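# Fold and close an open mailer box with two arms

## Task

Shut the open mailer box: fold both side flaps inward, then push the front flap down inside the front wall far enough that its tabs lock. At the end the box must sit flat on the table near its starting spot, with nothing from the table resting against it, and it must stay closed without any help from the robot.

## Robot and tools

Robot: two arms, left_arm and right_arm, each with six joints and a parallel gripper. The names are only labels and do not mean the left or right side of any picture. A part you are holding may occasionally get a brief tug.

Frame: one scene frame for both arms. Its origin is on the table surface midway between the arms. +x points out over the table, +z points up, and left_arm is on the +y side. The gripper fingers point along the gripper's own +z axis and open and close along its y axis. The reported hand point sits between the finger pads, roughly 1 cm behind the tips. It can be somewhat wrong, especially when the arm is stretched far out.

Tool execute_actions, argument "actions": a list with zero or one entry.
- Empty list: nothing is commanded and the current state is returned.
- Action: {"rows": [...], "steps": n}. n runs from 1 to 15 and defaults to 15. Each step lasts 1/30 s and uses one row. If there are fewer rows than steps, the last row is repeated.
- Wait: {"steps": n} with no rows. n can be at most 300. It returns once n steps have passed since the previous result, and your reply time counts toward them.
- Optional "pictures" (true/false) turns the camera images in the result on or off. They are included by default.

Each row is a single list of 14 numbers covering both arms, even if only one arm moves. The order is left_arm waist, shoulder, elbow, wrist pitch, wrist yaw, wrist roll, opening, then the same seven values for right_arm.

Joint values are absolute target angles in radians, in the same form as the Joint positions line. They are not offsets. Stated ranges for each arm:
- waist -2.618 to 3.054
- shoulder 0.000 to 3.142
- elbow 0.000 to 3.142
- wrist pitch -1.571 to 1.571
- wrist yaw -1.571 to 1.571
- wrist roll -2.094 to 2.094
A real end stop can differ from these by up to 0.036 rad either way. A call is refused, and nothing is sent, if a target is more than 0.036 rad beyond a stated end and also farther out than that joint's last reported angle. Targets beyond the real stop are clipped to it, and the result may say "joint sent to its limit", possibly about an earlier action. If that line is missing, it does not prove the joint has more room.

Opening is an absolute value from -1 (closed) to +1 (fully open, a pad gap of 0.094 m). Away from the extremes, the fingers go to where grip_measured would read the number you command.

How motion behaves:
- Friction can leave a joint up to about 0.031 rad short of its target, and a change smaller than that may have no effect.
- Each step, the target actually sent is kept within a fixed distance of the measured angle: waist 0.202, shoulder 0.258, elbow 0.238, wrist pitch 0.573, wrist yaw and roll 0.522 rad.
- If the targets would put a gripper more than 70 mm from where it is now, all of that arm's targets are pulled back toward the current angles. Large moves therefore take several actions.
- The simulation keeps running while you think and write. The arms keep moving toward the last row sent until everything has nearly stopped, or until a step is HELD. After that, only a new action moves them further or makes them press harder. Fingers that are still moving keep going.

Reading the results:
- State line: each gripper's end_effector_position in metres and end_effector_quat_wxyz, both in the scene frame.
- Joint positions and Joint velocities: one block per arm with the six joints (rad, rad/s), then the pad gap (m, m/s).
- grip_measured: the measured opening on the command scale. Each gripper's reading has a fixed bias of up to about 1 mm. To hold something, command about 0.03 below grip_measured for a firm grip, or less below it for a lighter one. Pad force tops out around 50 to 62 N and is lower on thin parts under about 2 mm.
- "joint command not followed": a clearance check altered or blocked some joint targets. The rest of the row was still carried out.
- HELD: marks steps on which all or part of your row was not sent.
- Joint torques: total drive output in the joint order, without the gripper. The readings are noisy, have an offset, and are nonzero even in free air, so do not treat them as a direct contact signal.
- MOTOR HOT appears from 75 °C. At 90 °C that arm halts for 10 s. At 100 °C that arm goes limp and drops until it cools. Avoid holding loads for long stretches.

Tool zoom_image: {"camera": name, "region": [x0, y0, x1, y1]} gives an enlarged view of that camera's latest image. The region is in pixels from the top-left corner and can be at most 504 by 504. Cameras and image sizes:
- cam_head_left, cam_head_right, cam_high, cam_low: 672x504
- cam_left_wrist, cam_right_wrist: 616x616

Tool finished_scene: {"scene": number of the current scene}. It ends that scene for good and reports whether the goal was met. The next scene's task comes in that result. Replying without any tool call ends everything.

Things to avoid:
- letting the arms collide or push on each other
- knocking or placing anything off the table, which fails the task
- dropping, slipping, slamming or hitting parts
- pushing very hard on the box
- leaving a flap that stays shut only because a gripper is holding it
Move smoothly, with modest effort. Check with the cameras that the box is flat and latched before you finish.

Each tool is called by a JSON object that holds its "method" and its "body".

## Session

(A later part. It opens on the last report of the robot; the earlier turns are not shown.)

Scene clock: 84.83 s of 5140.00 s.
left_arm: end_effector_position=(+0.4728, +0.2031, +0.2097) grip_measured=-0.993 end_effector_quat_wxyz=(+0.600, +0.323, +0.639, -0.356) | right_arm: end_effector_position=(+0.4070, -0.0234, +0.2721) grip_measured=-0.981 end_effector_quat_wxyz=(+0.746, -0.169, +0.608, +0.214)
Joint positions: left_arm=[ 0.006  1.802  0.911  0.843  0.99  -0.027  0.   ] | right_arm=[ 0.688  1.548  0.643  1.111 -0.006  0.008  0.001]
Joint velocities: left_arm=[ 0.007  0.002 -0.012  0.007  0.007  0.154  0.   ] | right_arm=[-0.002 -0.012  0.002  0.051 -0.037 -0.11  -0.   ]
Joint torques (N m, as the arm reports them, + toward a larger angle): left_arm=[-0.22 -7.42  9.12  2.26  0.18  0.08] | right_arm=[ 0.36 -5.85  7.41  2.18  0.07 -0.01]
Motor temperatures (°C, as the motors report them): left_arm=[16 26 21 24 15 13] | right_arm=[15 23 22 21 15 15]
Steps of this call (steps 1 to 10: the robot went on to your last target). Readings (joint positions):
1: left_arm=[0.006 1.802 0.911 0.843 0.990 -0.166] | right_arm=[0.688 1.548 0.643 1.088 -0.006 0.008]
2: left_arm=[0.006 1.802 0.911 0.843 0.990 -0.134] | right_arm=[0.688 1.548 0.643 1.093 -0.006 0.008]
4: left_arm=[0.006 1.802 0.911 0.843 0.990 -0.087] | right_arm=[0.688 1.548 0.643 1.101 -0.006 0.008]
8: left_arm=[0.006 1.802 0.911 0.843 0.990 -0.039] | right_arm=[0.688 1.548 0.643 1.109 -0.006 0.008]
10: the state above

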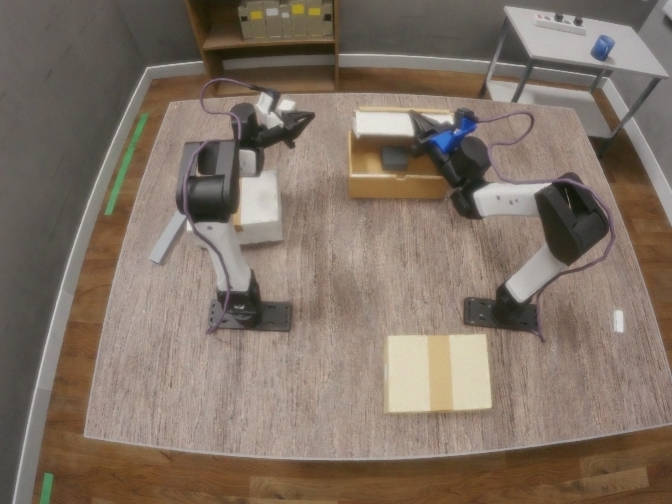

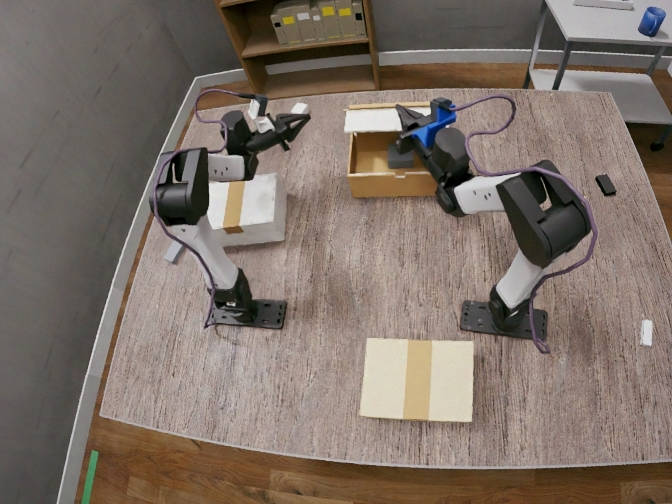

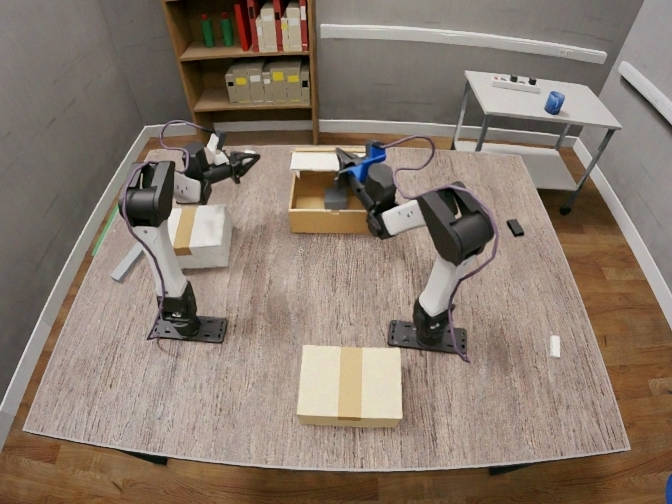

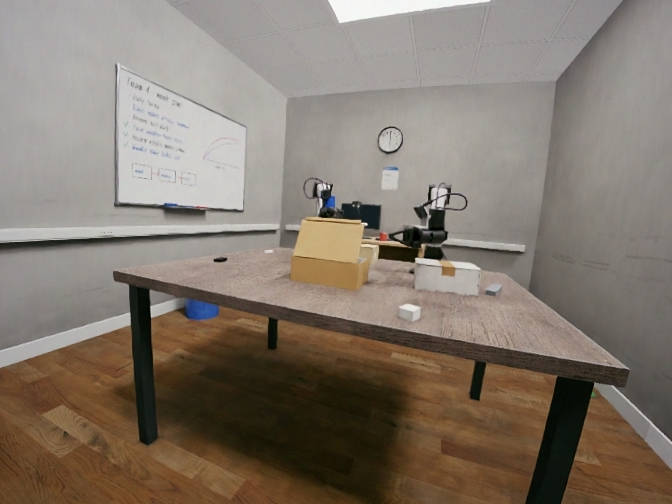

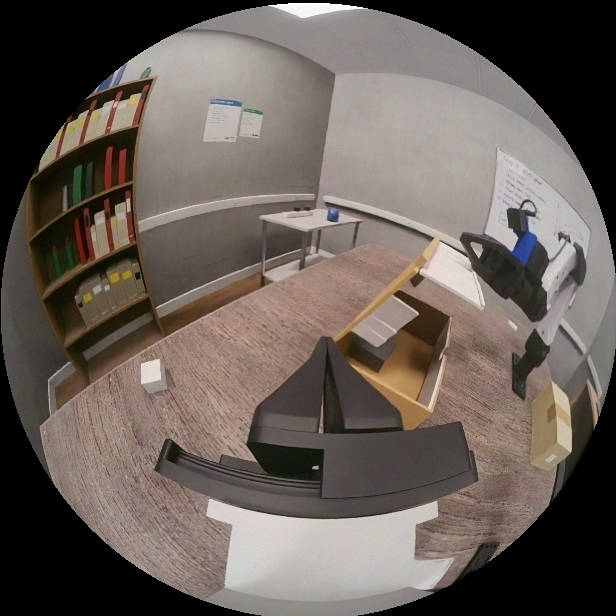

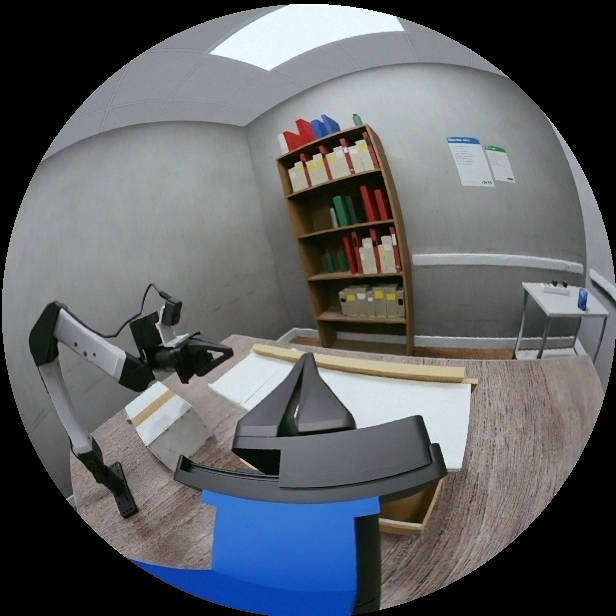

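{"method": "execute_actions", "body": {"actions": [{"rows":[[0,1.82,0.92,0.85,1.0,0,-1,0.69,1.56,0.625,1.09,0,0,-1],[0,1.82,0.92,0.85,1.0,0,-1,0.69,1.56,0.62,1.08,0,0,-1],[0,1.82,0.92,0.85,1.0,0,-1,0.69,1.56,0.615,1.07,0,0,-1],[0,1.82,0.92,0.85,1.0,0,-1,0.69,1.56,0.61,1.06,0,0,-1],[0,1.82,0.92,0.85,1.0,0,-1,0.69,1.56,0.605,1.05,0,0,-1],[0,1.82,0.92,0.85,1.0,0,-1,0.69,1.56,0.6,1.04,0,0,-1],[0,1.82,0.92,0.85,1.0,0,-1,0.69,1.56,0.595,1.03,0,0,-1],[0,1.82,0.92,0.85,1.0,0,-1,0.69,1.56,0.59,1.02,0,0,-1],[0,1.82,0.92,0.85,1.0,0,-1,0.69,1.56,0.585,1.01,0,0,-1],[0,1.82,0.92,0.85,1.0,0,-1,0.69,1.56,0.58,1.0,0,0,-1]]}]}}

Scene clock: 86.37 s of 5140.00 s.
left_arm: end_effector_position=(+0.4728, +0.2031, +0.2097) grip_measured=-0.993 end_effector_quat_wxyz=(+0.604, +0.330, +0.636, -0.350) | right_arm: end_effector_position=(+0.4042, -0.0252, +0.2290) grip_measured=-0.981 end_effector_quat_wxyz=(+0.703, -0.183, +0.657, +0.202)
Joint positions: left_arm=[ 0.006  1.802  0.911  0.843  0.99  -0.006  0.   ] | right_arm=[ 0.688  1.548  0.593  1.023 -0.006  0.008  0.001]
Joint velocities: left_arm=[ 0.002  0.022  0.002 -0.051  0.007  0.007 -0.001] | right_arm=[-0.007 -0.002 -0.032 -0.139 -0.022 -0.022 -0.001]
Joint torques (N m, as the arm reports them, + toward a larger angle): left_arm=[-0.2  -7.42  9.12  2.25  0.18  0.09] | right_arm=[ 0.4  -5.75  7.2   2.14  0.07  0.  ]
Motor temperatures (°C, as the motors report them): left_arm=[16 26 21 24 15 13] | right_arm=[15 23 22 21 15 15]
Steps of this call (steps 1 to 30: the robot went on to your last target; step 31: nothing new was sent; steps 32 to 46: all 15 steps of this action). Readings (joint positions):
32: left_arm=[0.006 1.802 0.911 0.843 0.990 -0.006] | right_arm=[0.688 1.548 0.643 1.113 -0.006 0.008]
33: left_arm=[0.006 1.802 0.911 0.843 0.990 -0.006] | right_arm=[0.688 1.548 0.643 1.111 -0.006 0.008]
35: left_arm=[0.006 1.802 0.911 0.843 0.990 -0.006] | right_arm=[0.688 1.548 0.638 1.105 -0.006 0.008]
39: left_arm=[0.006 1.802 0.911 0.843 0.990 -0.006] | right_arm=[0.688 1.548 0.616 1.076 -0.006 0.008]
46: the state above

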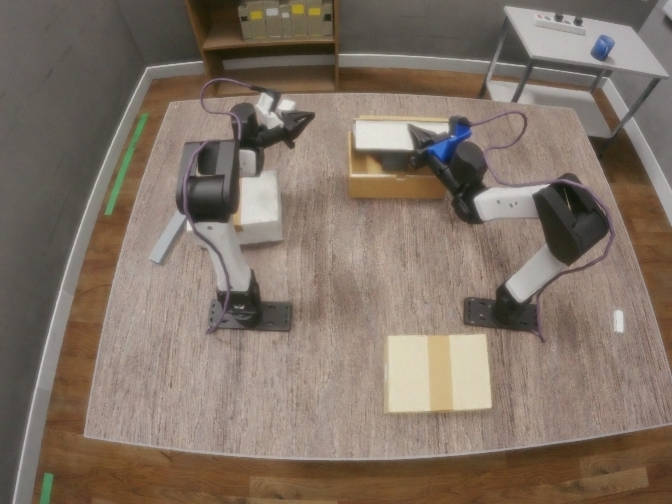

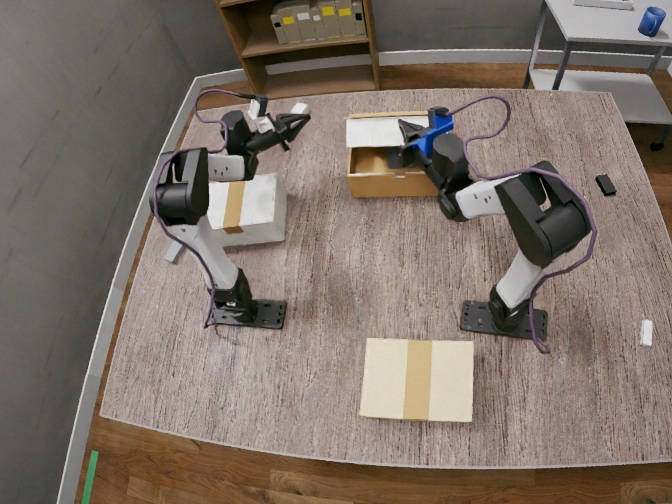

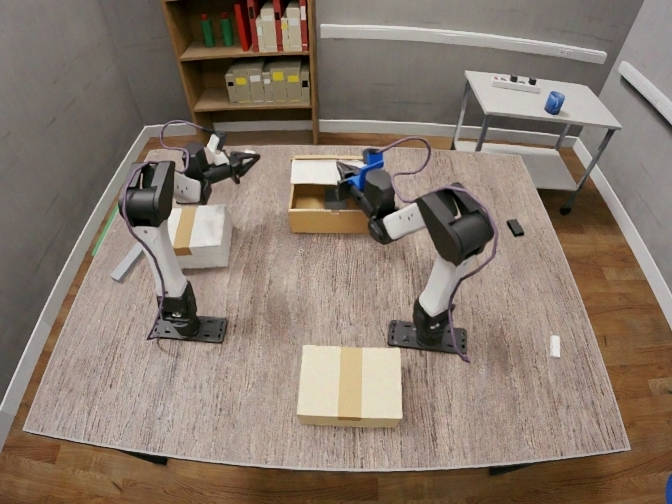

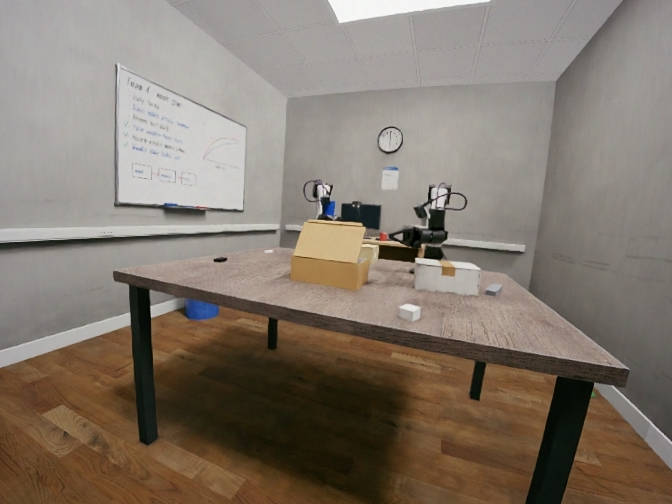

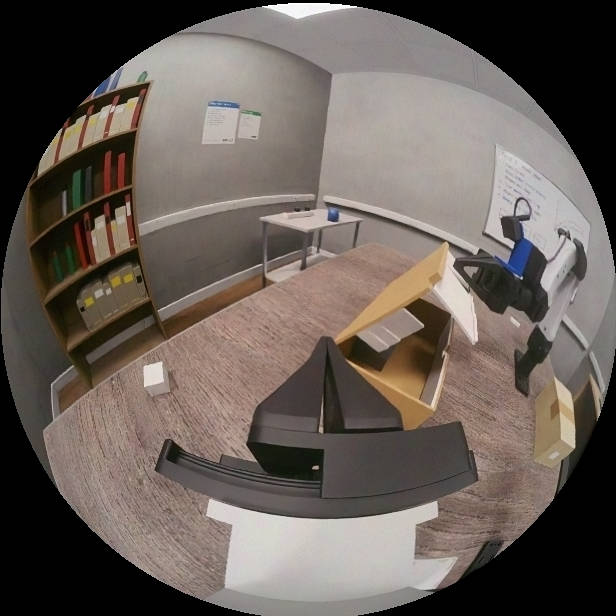

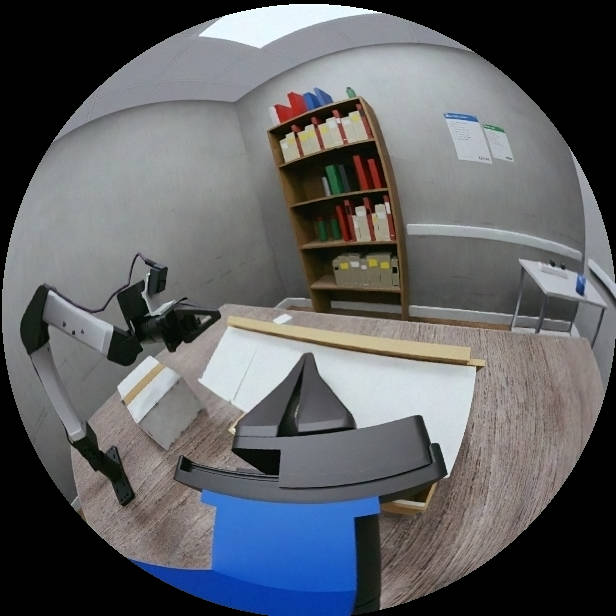

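{"method": "execute_actions", "body": {"actions": [{"rows":[[0,1.84,1.02,0.7,1.0,0,-1,0.695,1.54,0.572,0.99,0,0,-1],[0,1.86,1.12,0.55,1.0,0,-1,0.698,1.53,0.565,0.981,0,0,-1],[0,1.88,1.22,0.4,1.0,0,-1,0.701,1.525,0.558,0.973,0,0,-1],[0,1.9,1.31,0.25,1.0,0,-1,0.704,1.52,0.551,0.965,0,0,-1],[0,1.92,1.4,0.1,0.95,0,-1,0.707,1.515,0.544,0.957,0,0,-1],[0,1.94,1.49,-0.05,0.95,0,-1,0.71,1.51,0.537,0.949,0,0,-1],[0,1.96,1.58,-0.2,0.9,0,-1,0.713,1.505,0.53,0.941,0,0,-1],[0,1.98,1.67,-0.35,0.9,0,-1,0.716,1.5,0.523,0.933,0,0,-1],[0,2.0,1.76,-0.5,0.85,0,-1,0.72,1.496,0.516,0.925,0,0,-1],[0,2.02,1.85,-0.65,0.85,0,-1,0.723,1.492,0.509,0.917,0,0,-1],[0,2.04,1.94,-0.8,0.8,0,-1,0.726,1.488,0.502,0.909,0,0,-1],[0,2.06,2.03,-0.95,0.8,0,-1,0.73,1.484,0.495,0.901,0,0,-1],[0,2.08,2.1,-1.05,0.8,0,-1,0.733,1.48,0.488,0.893,0,0,-1],[0,2.08,2.12,-1.1,0.8,0,-1,0.736,1.476,0.481,0.885,0,0,-1]]}], "pictures": false}}

{"method": "execute_actions", "body": {"actions": [{"steps":20}]}}

Scene clock: 88.10 s of 5140.00 s.
left_arm: end_effector_position=(+0.5744, +0.2166, +0.3181) grip_measured=-0.993 end_effector_quat_wxyz=(+0.459, +0.212, +0.785, -0.357) | right_arm: end_effector_position=(+0.3785, -0.0224, +0.1917) grip_measured=-0.981 end_effector_quat_wxyz=(+0.657, -0.207, +0.696, +0.202)
Joint positions: left_arm=[ 0.006  2.051  2.06  -0.518  0.844 -0.002  0.   ] | right_arm=[ 0.725  1.492  0.504  0.934 -0.006  0.008  0.001]
Joint velocities: left_arm=[ 0.007  0.007  1.277 -2.674 -0.183 -0.007  0.   ] | right_arm=[ 0.081 -0.1   -0.154 -0.212 -0.007  0.022 -0.   ]
Joint torques (N m, as the arm reports them, + toward a larger angle): left_arm=[-0.11 -9.92  7.72  1.34  0.21  0.07] | right_arm=[ 0.69 -6.96  7.21  2.02  0.05  0.  ]
Motor temperatures (°C, as the motors report them): left_arm=[16 26 21 24 15 13] | right_arm=[15 23 22 21 15 15]
Steps of this call (steps 1 to 15: the robot went on to your last target; steps 16 to 37: nothing new was sent; steps 38 to 52: all 15 steps of this action). Readings (joint positions):
38: left_arm=[0.006 1.804 0.926 0.821 0.994 -0.005] | right_arm=[0.688 1.548 0.593 1.015 -0.006 0.008]
39: left_arm=[0.006 1.817 0.973 0.769 0.999 -0.004] | right_arm=[0.688 1.548 0.592 1.015 -0.006 0.008]
41: left_arm=[0.006 1.860 1.130 0.613 1.000 -0.004] | right_arm=[0.691 1.542 0.582 1.008 -0.006 0.008]
45: left_arm=[0.006 1.933 1.482 0.201 0.959 -0.003] | right_arm=[0.703 1.522 0.552 0.983 -0.006 0.008]
52: the state above

Scene clock: 88.77 s of 5140.00 s.
left_arm: end_effector_position=(+0.5110, +0.2211, +0.2565) grip_measured=-0.993 end_effector_quat_wxyz=(+0.248, +0.113, +0.883, -0.382) | right_arm: end_effector_position=(+0.3760, -0.0220, +0.1838) grip_measured=-0.981 end_effector_quat_wxyz=(+0.647, -0.211, +0.705, +0.200)
Joint positions: left_arm=[ 0.006  2.065  2.124 -1.076  0.812 -0.002  0.   ] | right_arm=[ 0.729  1.49   0.497  0.91  -0.006  0.008  0.001]
Joint velocities: left_arm=[ 0.002 -0.002 -0.007 -0.051 -0.007 -0.022 -0.001] | right_arm=[-0.012 -0.012  0.002 -0.007 -0.081 -0.007  0.   ]
Joint torques (N m, as the arm reports them, + toward a larger angle): left_arm=[ -0.14 -10.49   8.56   1.35   0.31   0.09] | right_arm=[ 0.71 -7.09  6.84  2.03  0.07 -0.01]
Motor temperatures (°C, as the motors report them): left_arm=[16 26 21 24 15 13] | right_arm=[15 23 22 21 15 15]
Steps of this call (steps 1 to 20: the robot went on to your last target). Readings (joint positions):
1: left_arm=[0.006 2.050 2.094 -0.610 0.838 -0.002] | right_arm=[0.727 1.490 0.500 0.928 -0.006 0.008]
2: left_arm=[0.006 2.047 2.114 -0.693 0.835 -0.002] | right_arm=[0.728 1.490 0.498 0.924 -0.006 0.008]
4: left_arm=[0.006 2.047 2.124 -0.822 0.830 -0.002] | right_arm=[0.729 1.490 0.497 0.917 -0.006 0.008]
8: left_arm=[0.006 2.061 2.124 -0.985 0.818 -0.002] | right_arm=[0.729 1.490 0.497 0.912 -0.006 0.008]
20: the state above

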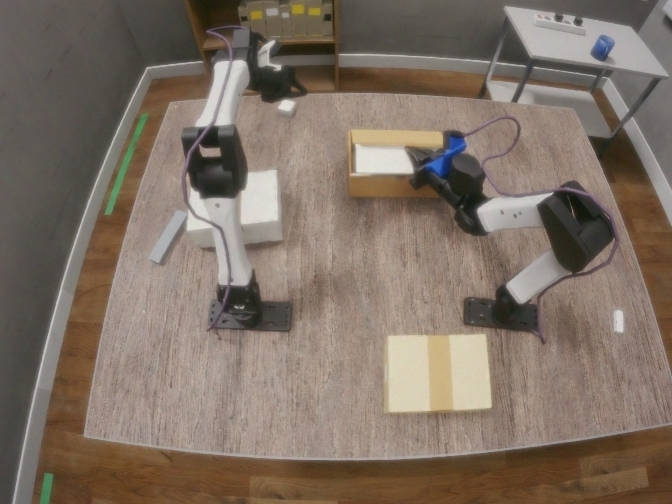

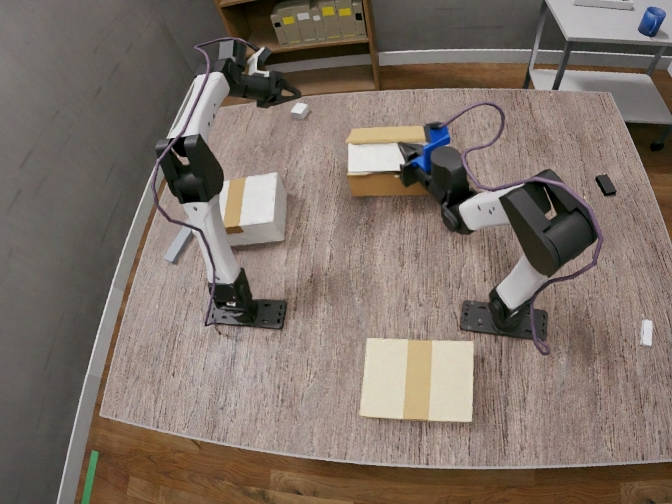

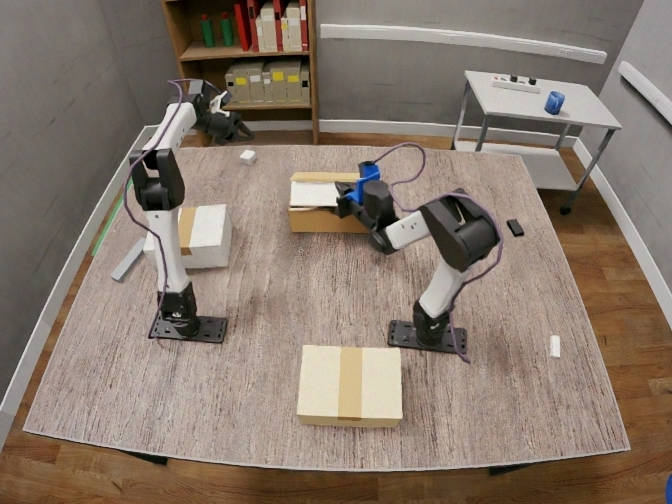

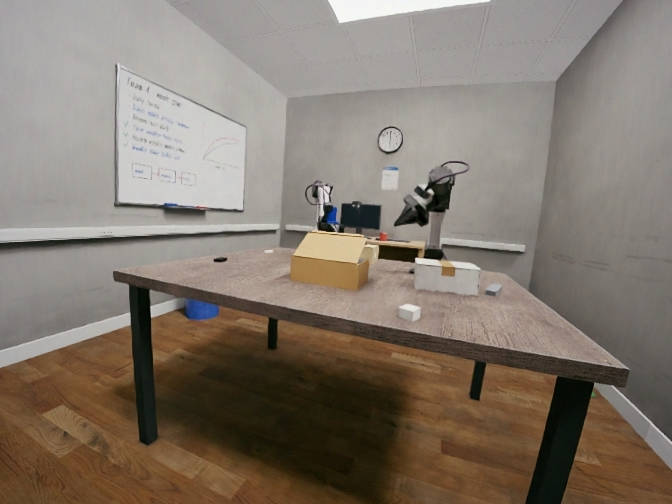

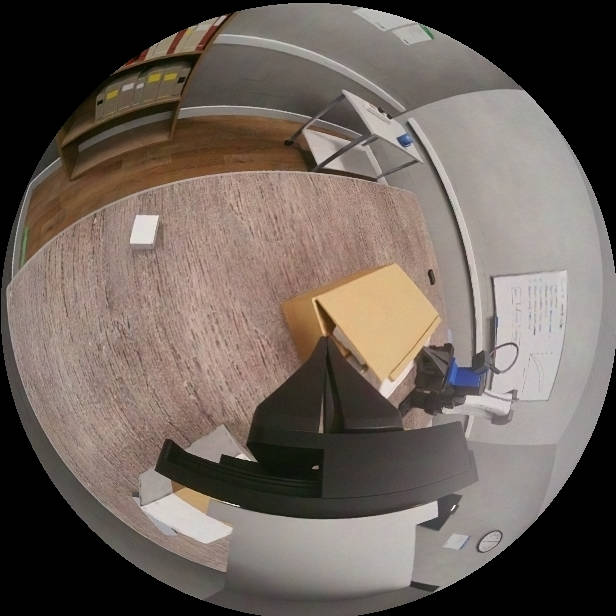

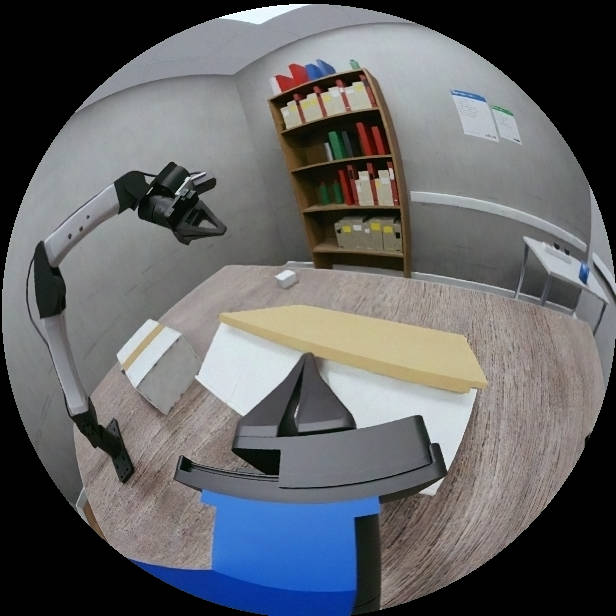

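{"method": "execute_actions", "body": {"actions": []}}

Scene clock: 90.40 s of 5140.00 s.
left_arm: end_effector_position=(+0.5103, +0.2211, +0.2561) grip_measured=-0.993 end_effector_quat_wxyz=(+0.246, +0.112, +0.884, -0.382) | right_arm: end_effector_position=(+0.3760, -0.0220, +0.1838) grip_measured=-0.981 end_effector_quat_wxyz=(+0.647, -0.211, +0.705, +0.200)
Joint positions: left_arm=[ 0.006  2.065  2.124 -1.081  0.812 -0.002  0.   ] | right_arm=[ 0.729  1.49   0.497  0.91  -0.006  0.008  0.001]
Joint velocities: left_arm=[ 0.002 -0.002  0.002  0.007  0.007 -0.007 -0.   ] | right_arm=[-0.002  0.002  0.002  0.037  0.022  0.007 -0.001]
Joint torques (N m, as the arm reports them, + toward a larger angle): left_arm=[ -0.15 -10.53   8.53   1.34   0.3    0.09] | right_arm=[ 0.71 -7.1   6.85  2.03  0.07  0.  ]
Motor temperatures (°C, as the motors report them): left_arm=[16 27 21 24 15 13] | right_arm=[15 23 22 21 15 15]
Steps of this call (steps 1 to 30: the robot went on to your last target; steps 31 to 49: nothing new was sent). Readings (joint positions):
1: left_arm=[0.006 2.065 2.124 -1.077 0.812 -0.002] | right_arm=[0.729 1.490 0.497 0.910 -0.006 0.008]
2: left_arm=[0.006 2.065 2.124 -1.078 0.812 -0.002] | right_arm=[0.729 1.490 0.497 0.910 -0.006 0.008]
4: left_arm=[0.006 2.065 2.124 -1.079 0.812 -0.002] | right_arm=[0.729 1.490 0.497 0.910 -0.006 0.008]
8: left_arm=[0.006 2.065 2.124 -1.080 0.812 -0.002] | right_arm=[0.729 1.490 0.497 0.910 -0.006 0.008]
49: the state above
All arms were judged still, so your last target was given up. Only a new action makes them travel on or press farther. Fingers that are still opening or closing keep moving.

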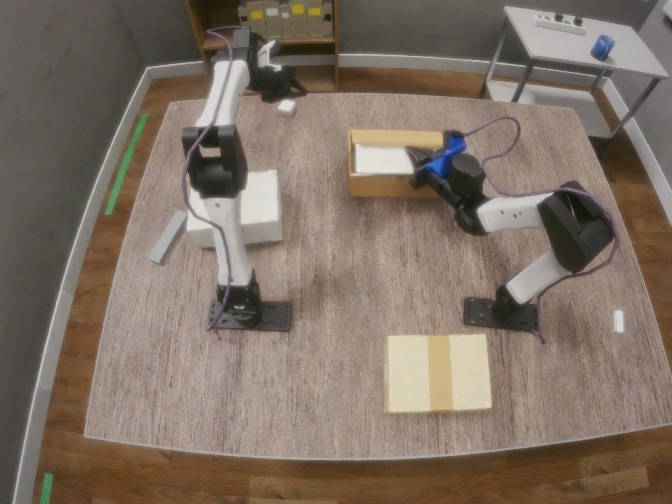

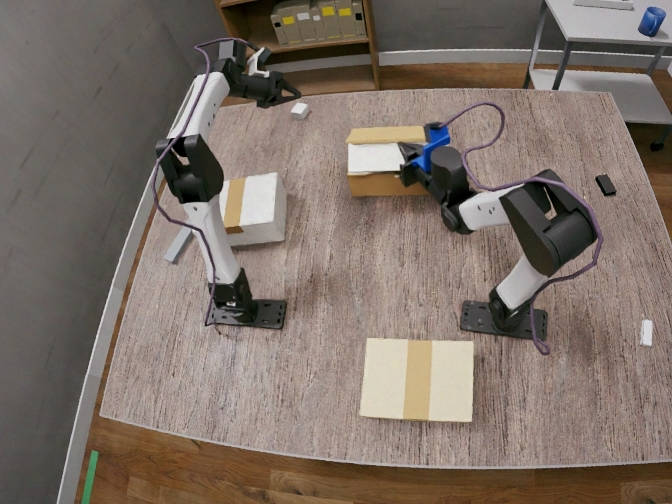

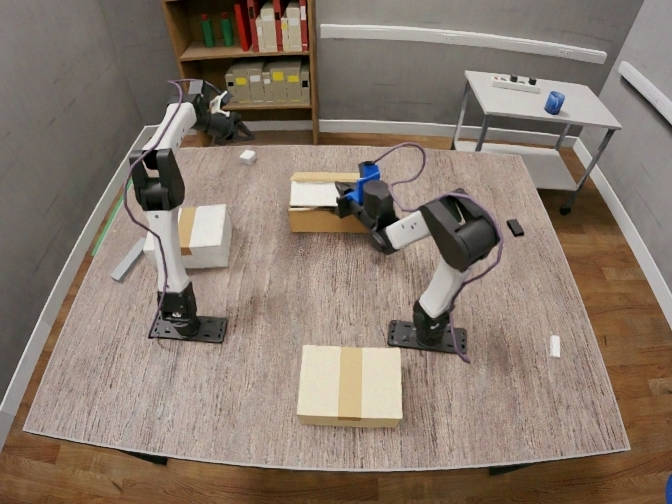

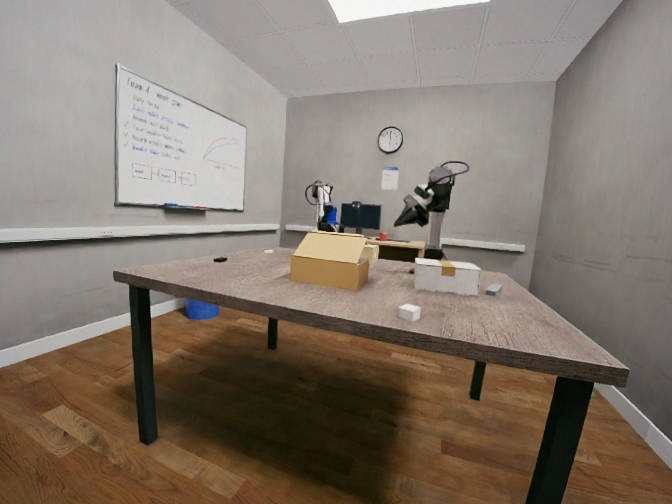

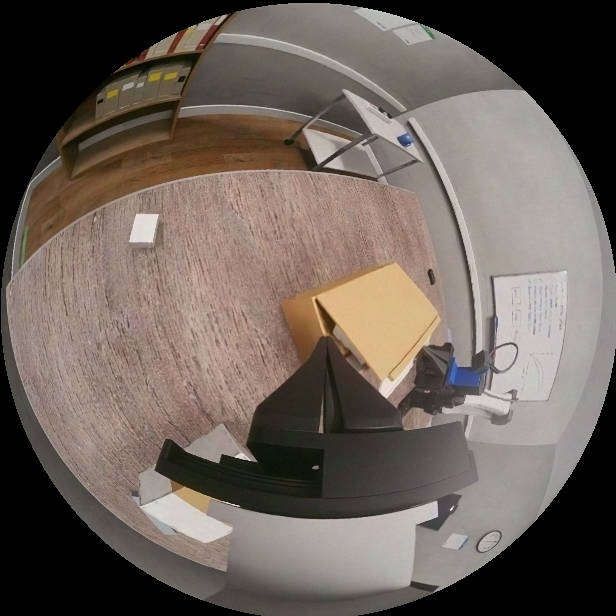

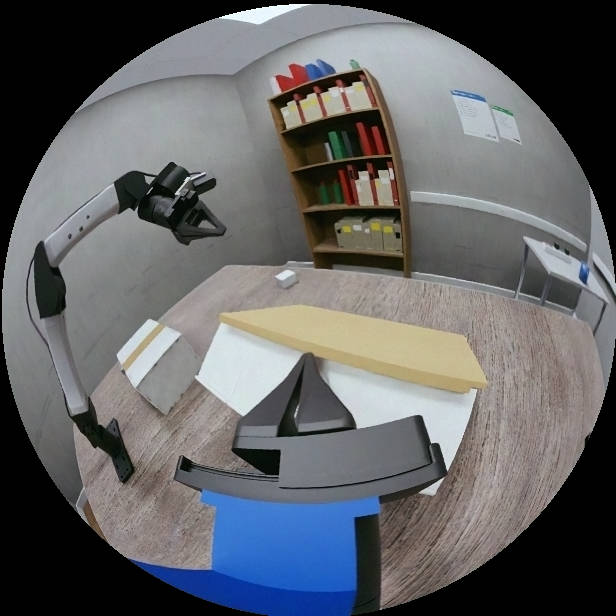

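{"method": "execute_actions", "body": {"actions": [{"rows":[[-0.04,2.08,2.12,-1.1,0.8,0,-1,0.736,1.476,0.481,0.885,0,0,-1],[-0.08,2.08,2.12,-1.1,0.8,0,-1,0.736,1.476,0.481,0.885,0,0,-1],[-0.12,2.08,2.12,-1.1,0.8,0,-1,0.736,1.476,0.481,0.885,0,0,-1],[-0.16,2.08,2.12,-1.1,0.8,0,-1,0.736,1.476,0.481,0.885,0,0,-1],[-0.2,2.08,2.12,-1.1,0.8,0,-1,0.736,1.476,0.481,0.885,0,0,-1],[-0.24,2.08,2.12,-1.1,0.8,0,-1,0.736,1.476,0.481,0.885,0,0,-1],[-0.28,2.08,2.1,-1.1,0.8,0,-1,0.736,1.476,0.481,0.885,0,0,-1],[-0.32,2.08,2.08,-1.1,0.8,0,-1,0.736,1.476,0.481,0.885,0,0,-1],[-0.36,2.08,2.06,-1.1,0.8,0,-1,0.736,1.476,0.481,0.885,0,0,-1],[-0.37,2.08,2.04,-1.1,0.8,0,-1,0.736,1.476,0.481,0.885,0,0,-1],[-0.37,2.08,2.02,-1.1,0.8,0,-1,0.736,1.476,0.481,0.885,0,0,-1],[-0.37,2.08,2.0,-1.1,0.8,0,-1,0.736,1.476,0.481,0.885,0,0,-1],[-0.37,2.08,1.98,-1.1,0.8,0,-1,0.736,1.476,0.481,0.885,0,0,-1]],"steps":15}]}}

{"method": "execute_actions", "body": {"actions": [{"rows":[[-0.37,2.09,1.96,-1.1,0.8,0,-1,0.736,1.476,0.481,0.885,0,0,-1],[-0.37,2.1,1.94,-1.1,0.8,0,-1,0.736,1.476,0.481,0.885,0,0,-1],[-0.37,2.11,1.93,-1.1,0.8,0,-1,0.736,1.476,0.481,0.885,0,0,-1]],"steps":15}]}}

Scene clock: 92.60 s of 5140.00 s.
left_arm: end_effector_position=(+0.4040, +0.0439, +0.2136) grip_measured=-0.993 end_effector_quat_wxyz=(+0.105, +0.269, +0.862, -0.416) | right_arm: end_effector_position=(+0.3760, -0.0220, +0.1838) grip_measured=-0.981 end_effector_quat_wxyz=(+0.647, -0.211, +0.705, +0.200)
Joint positions: left_arm=[-0.408  2.067  2.003 -1.088  0.808 -0.002  0.   ] | right_arm=[ 0.729  1.49   0.497  0.91  -0.006  0.008  0.001]
Joint velocities: left_arm=[ 0.183  0.056 -0.286 -0.095 -0.11  -0.051 -0.001] | right_arm=[-0.007 -0.012  0.007 -0.037  0.051 -0.095 -0.002]
Joint torques (N m, as the arm reports them, + toward a larger angle): left_arm=[  2.78 -11.03   8.3    1.39   0.38   0.08] | right_arm=[ 0.7  -7.08  6.85  2.03  0.07  0.  ]
Motor temperatures (°C, as the motors report them): left_arm=[16 27 21 24 15 13] | right_arm=[15 23 22 21 15 15]
Steps of this call (steps 1 to 51: nothing new was sent; steps 52 to 66: all 15 steps of this action). Readings (joint positions):
52: left_arm=[0.002 2.065 2.124 -1.081 0.811 -0.002] | right_arm=[0.729 1.490 0.497 0.910 -0.006 0.008]
53: left_arm=[-0.007 2.065 2.124 -1.081 0.808 -0.002] | right_arm=[0.729 1.490 0.497 0.910 -0.006 0.008]
55: left_arm=[-0.052 2.065 2.124 -1.081 0.802 -0.002] | right_arm=[0.729 1.490 0.497 0.910 -0.006 0.008]
59: left_arm=[-0.230 2.065 2.119 -1.079 0.799 -0.002] | right_arm=[0.729 1.490 0.497 0.910 -0.006 0.008]
66: the state above

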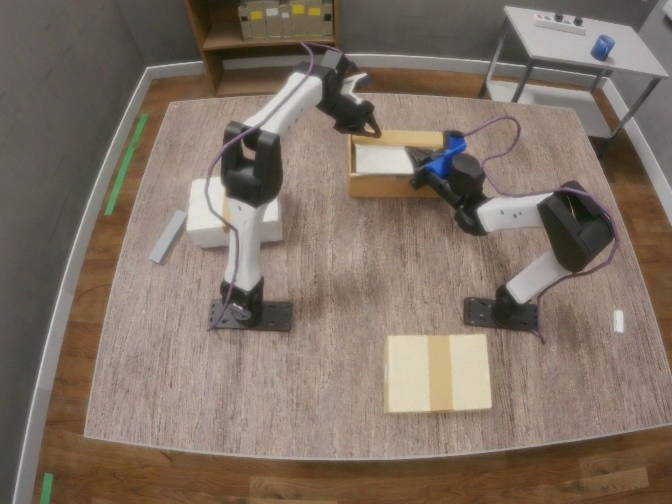

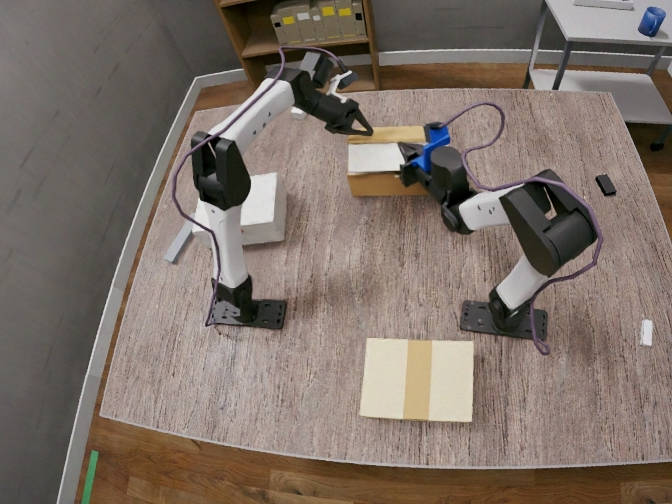

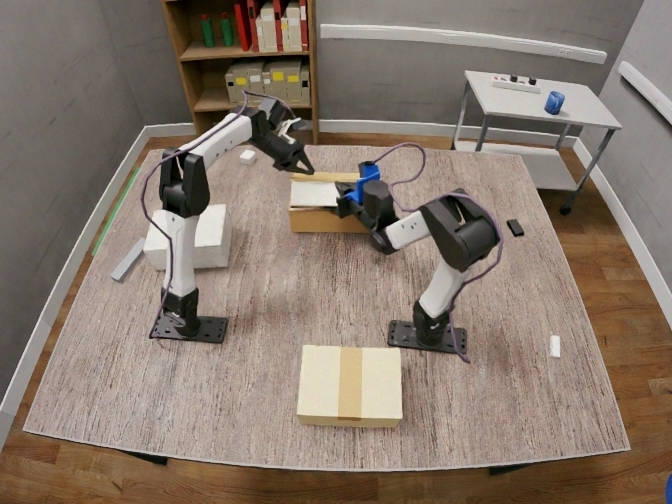

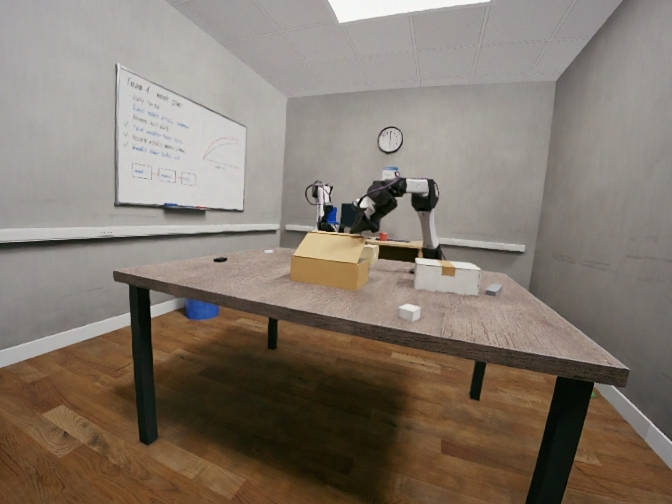

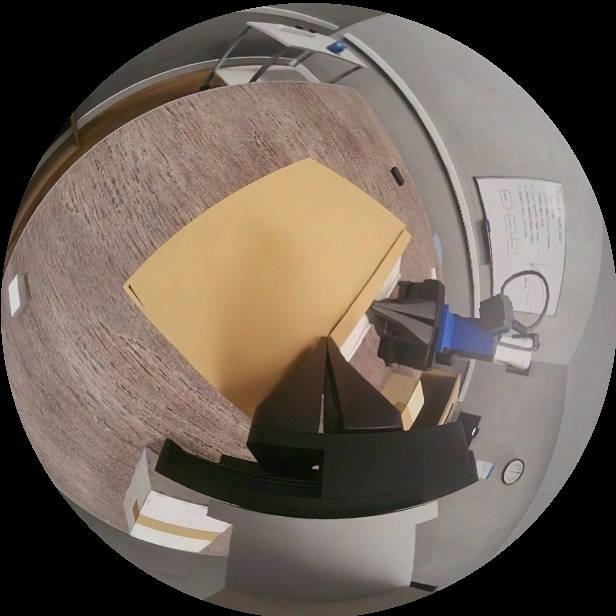

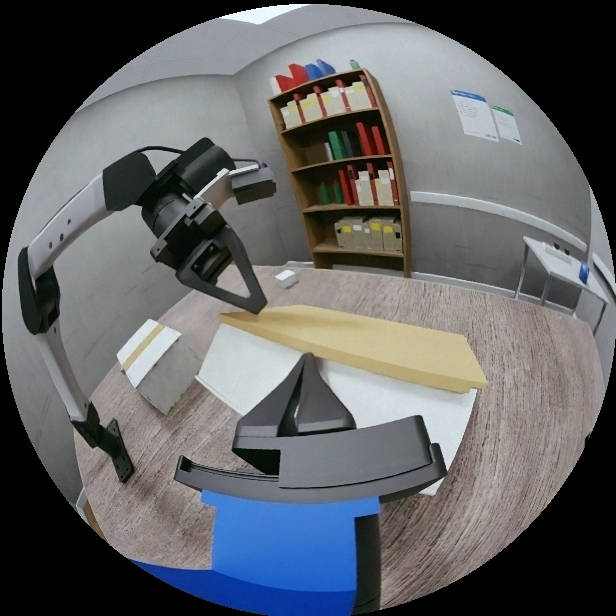

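Scene clock: 93.10 s of 5140.00 s.
left_arm: end_effector_position=(+0.4098, +0.0609, +0.1854) grip_measured=-0.993 end_effector_quat_wxyz=(+0.077, +0.239, +0.877, -0.410) | right_arm: end_effector_position=(+0.3754, -0.0219, +0.1797) grip_measured=-0.981 end_effector_quat_wxyz=(+0.641, -0.213, +0.710, +0.199)
Joint positions: left_arm=[-0.369  2.091  1.948 -1.09   0.808 -0.002  0.   ] | right_arm=[ 0.73   1.49   0.497  0.893 -0.006  0.008  0.001]
Joint velocities: left_arm=[-0.007  0.012 -0.007  0.007 -0.037 -0.037 -0.001] | right_arm=[ 0.017 -0.012  0.007 -0.007 -0.037 -0.051  0.   ]
Joint torques (N m, as the arm reports them, + toward a larger angle): left_arm=[  0.33 -10.34   7.03   1.04   0.37   0.09] | right_arm=[ 0.72 -7.07  6.81  2.2   0.08  0.  ]
Motor temperatures (°C, as the motors report them): left_arm=[16 27 21 24 15 13] | right_arm=[15 23 22 21 15 15]
Steps of this call (steps 1 to 15: all 15 steps of this action). Readings (joint positions):
1: left_arm=[-0.400 2.069 1.992 -1.090 0.808 -0.002] | right_arm=[0.729 1.490 0.497 0.910 -0.006 0.008]
2: left_arm=[-0.392 2.070 1.981 -1.090 0.808 -0.002] | right_arm=[0.729 1.490 0.497 0.910 -0.006 0.008]
4: left_arm=[-0.377 2.075 1.961 -1.090 0.808 -0.002] | right_arm=[0.729 1.490 0.497 0.909 -0.006 0.008]
8: left_arm=[-0.369 2.090 1.949 -1.090 0.808 -0.002] | right_arm=[0.730 1.490 0.497 0.895 -0.006 0.008]
15: the state above

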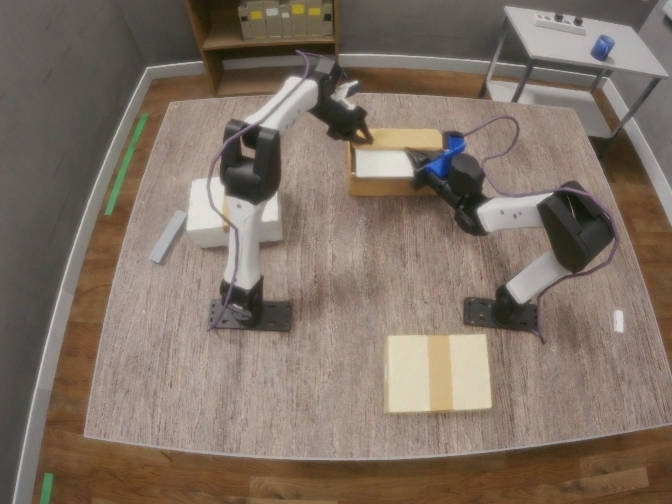

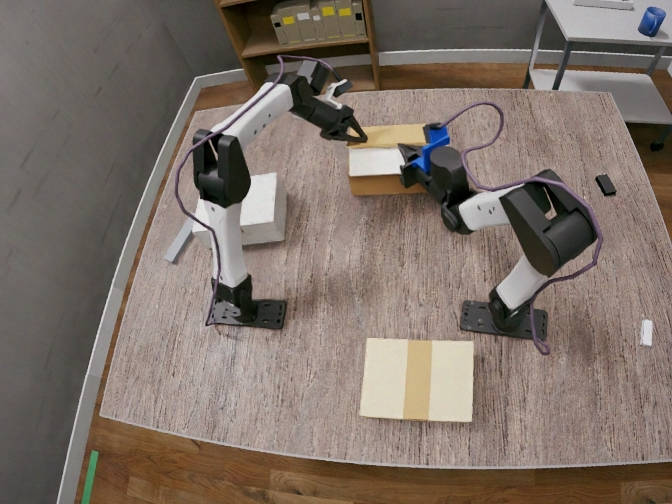

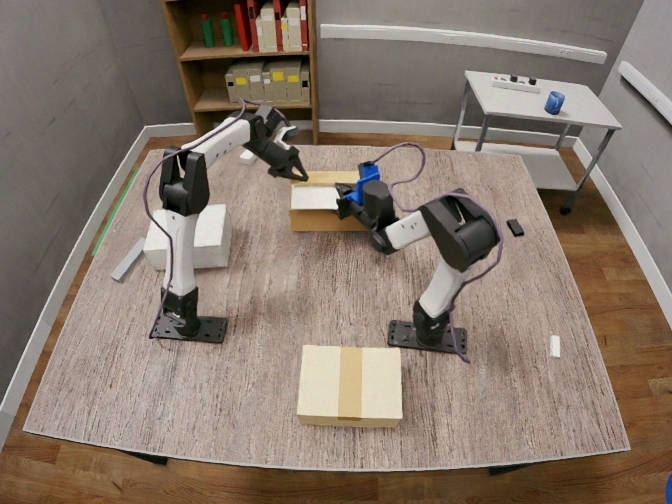

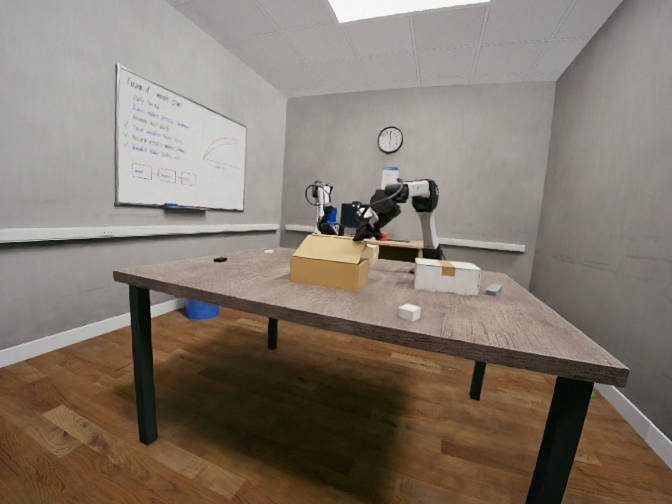

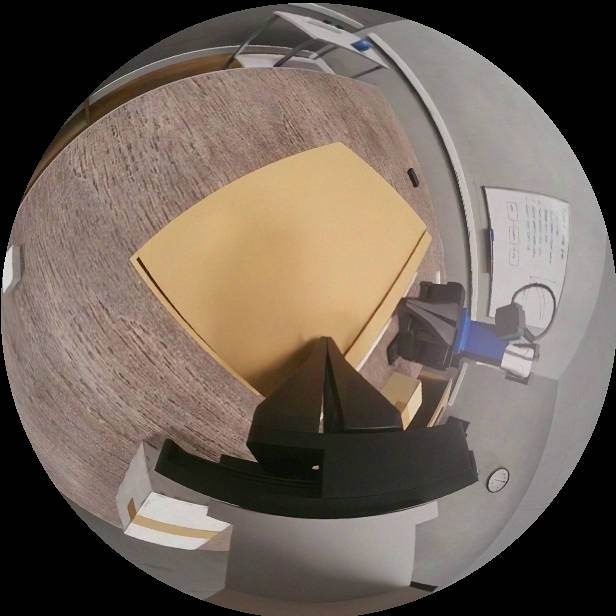

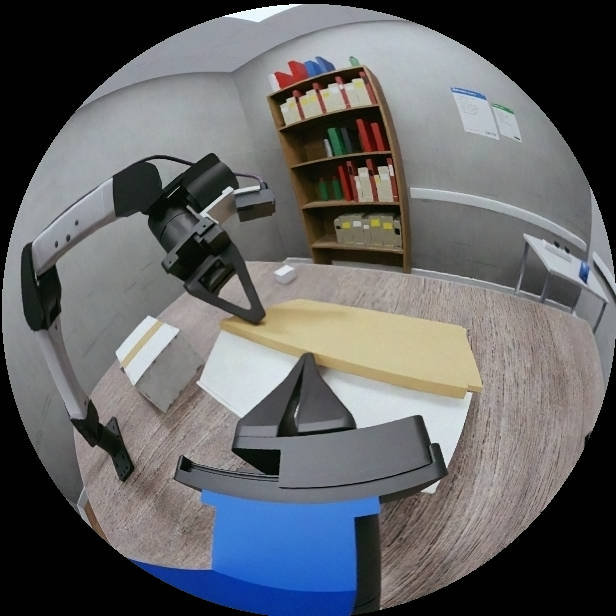

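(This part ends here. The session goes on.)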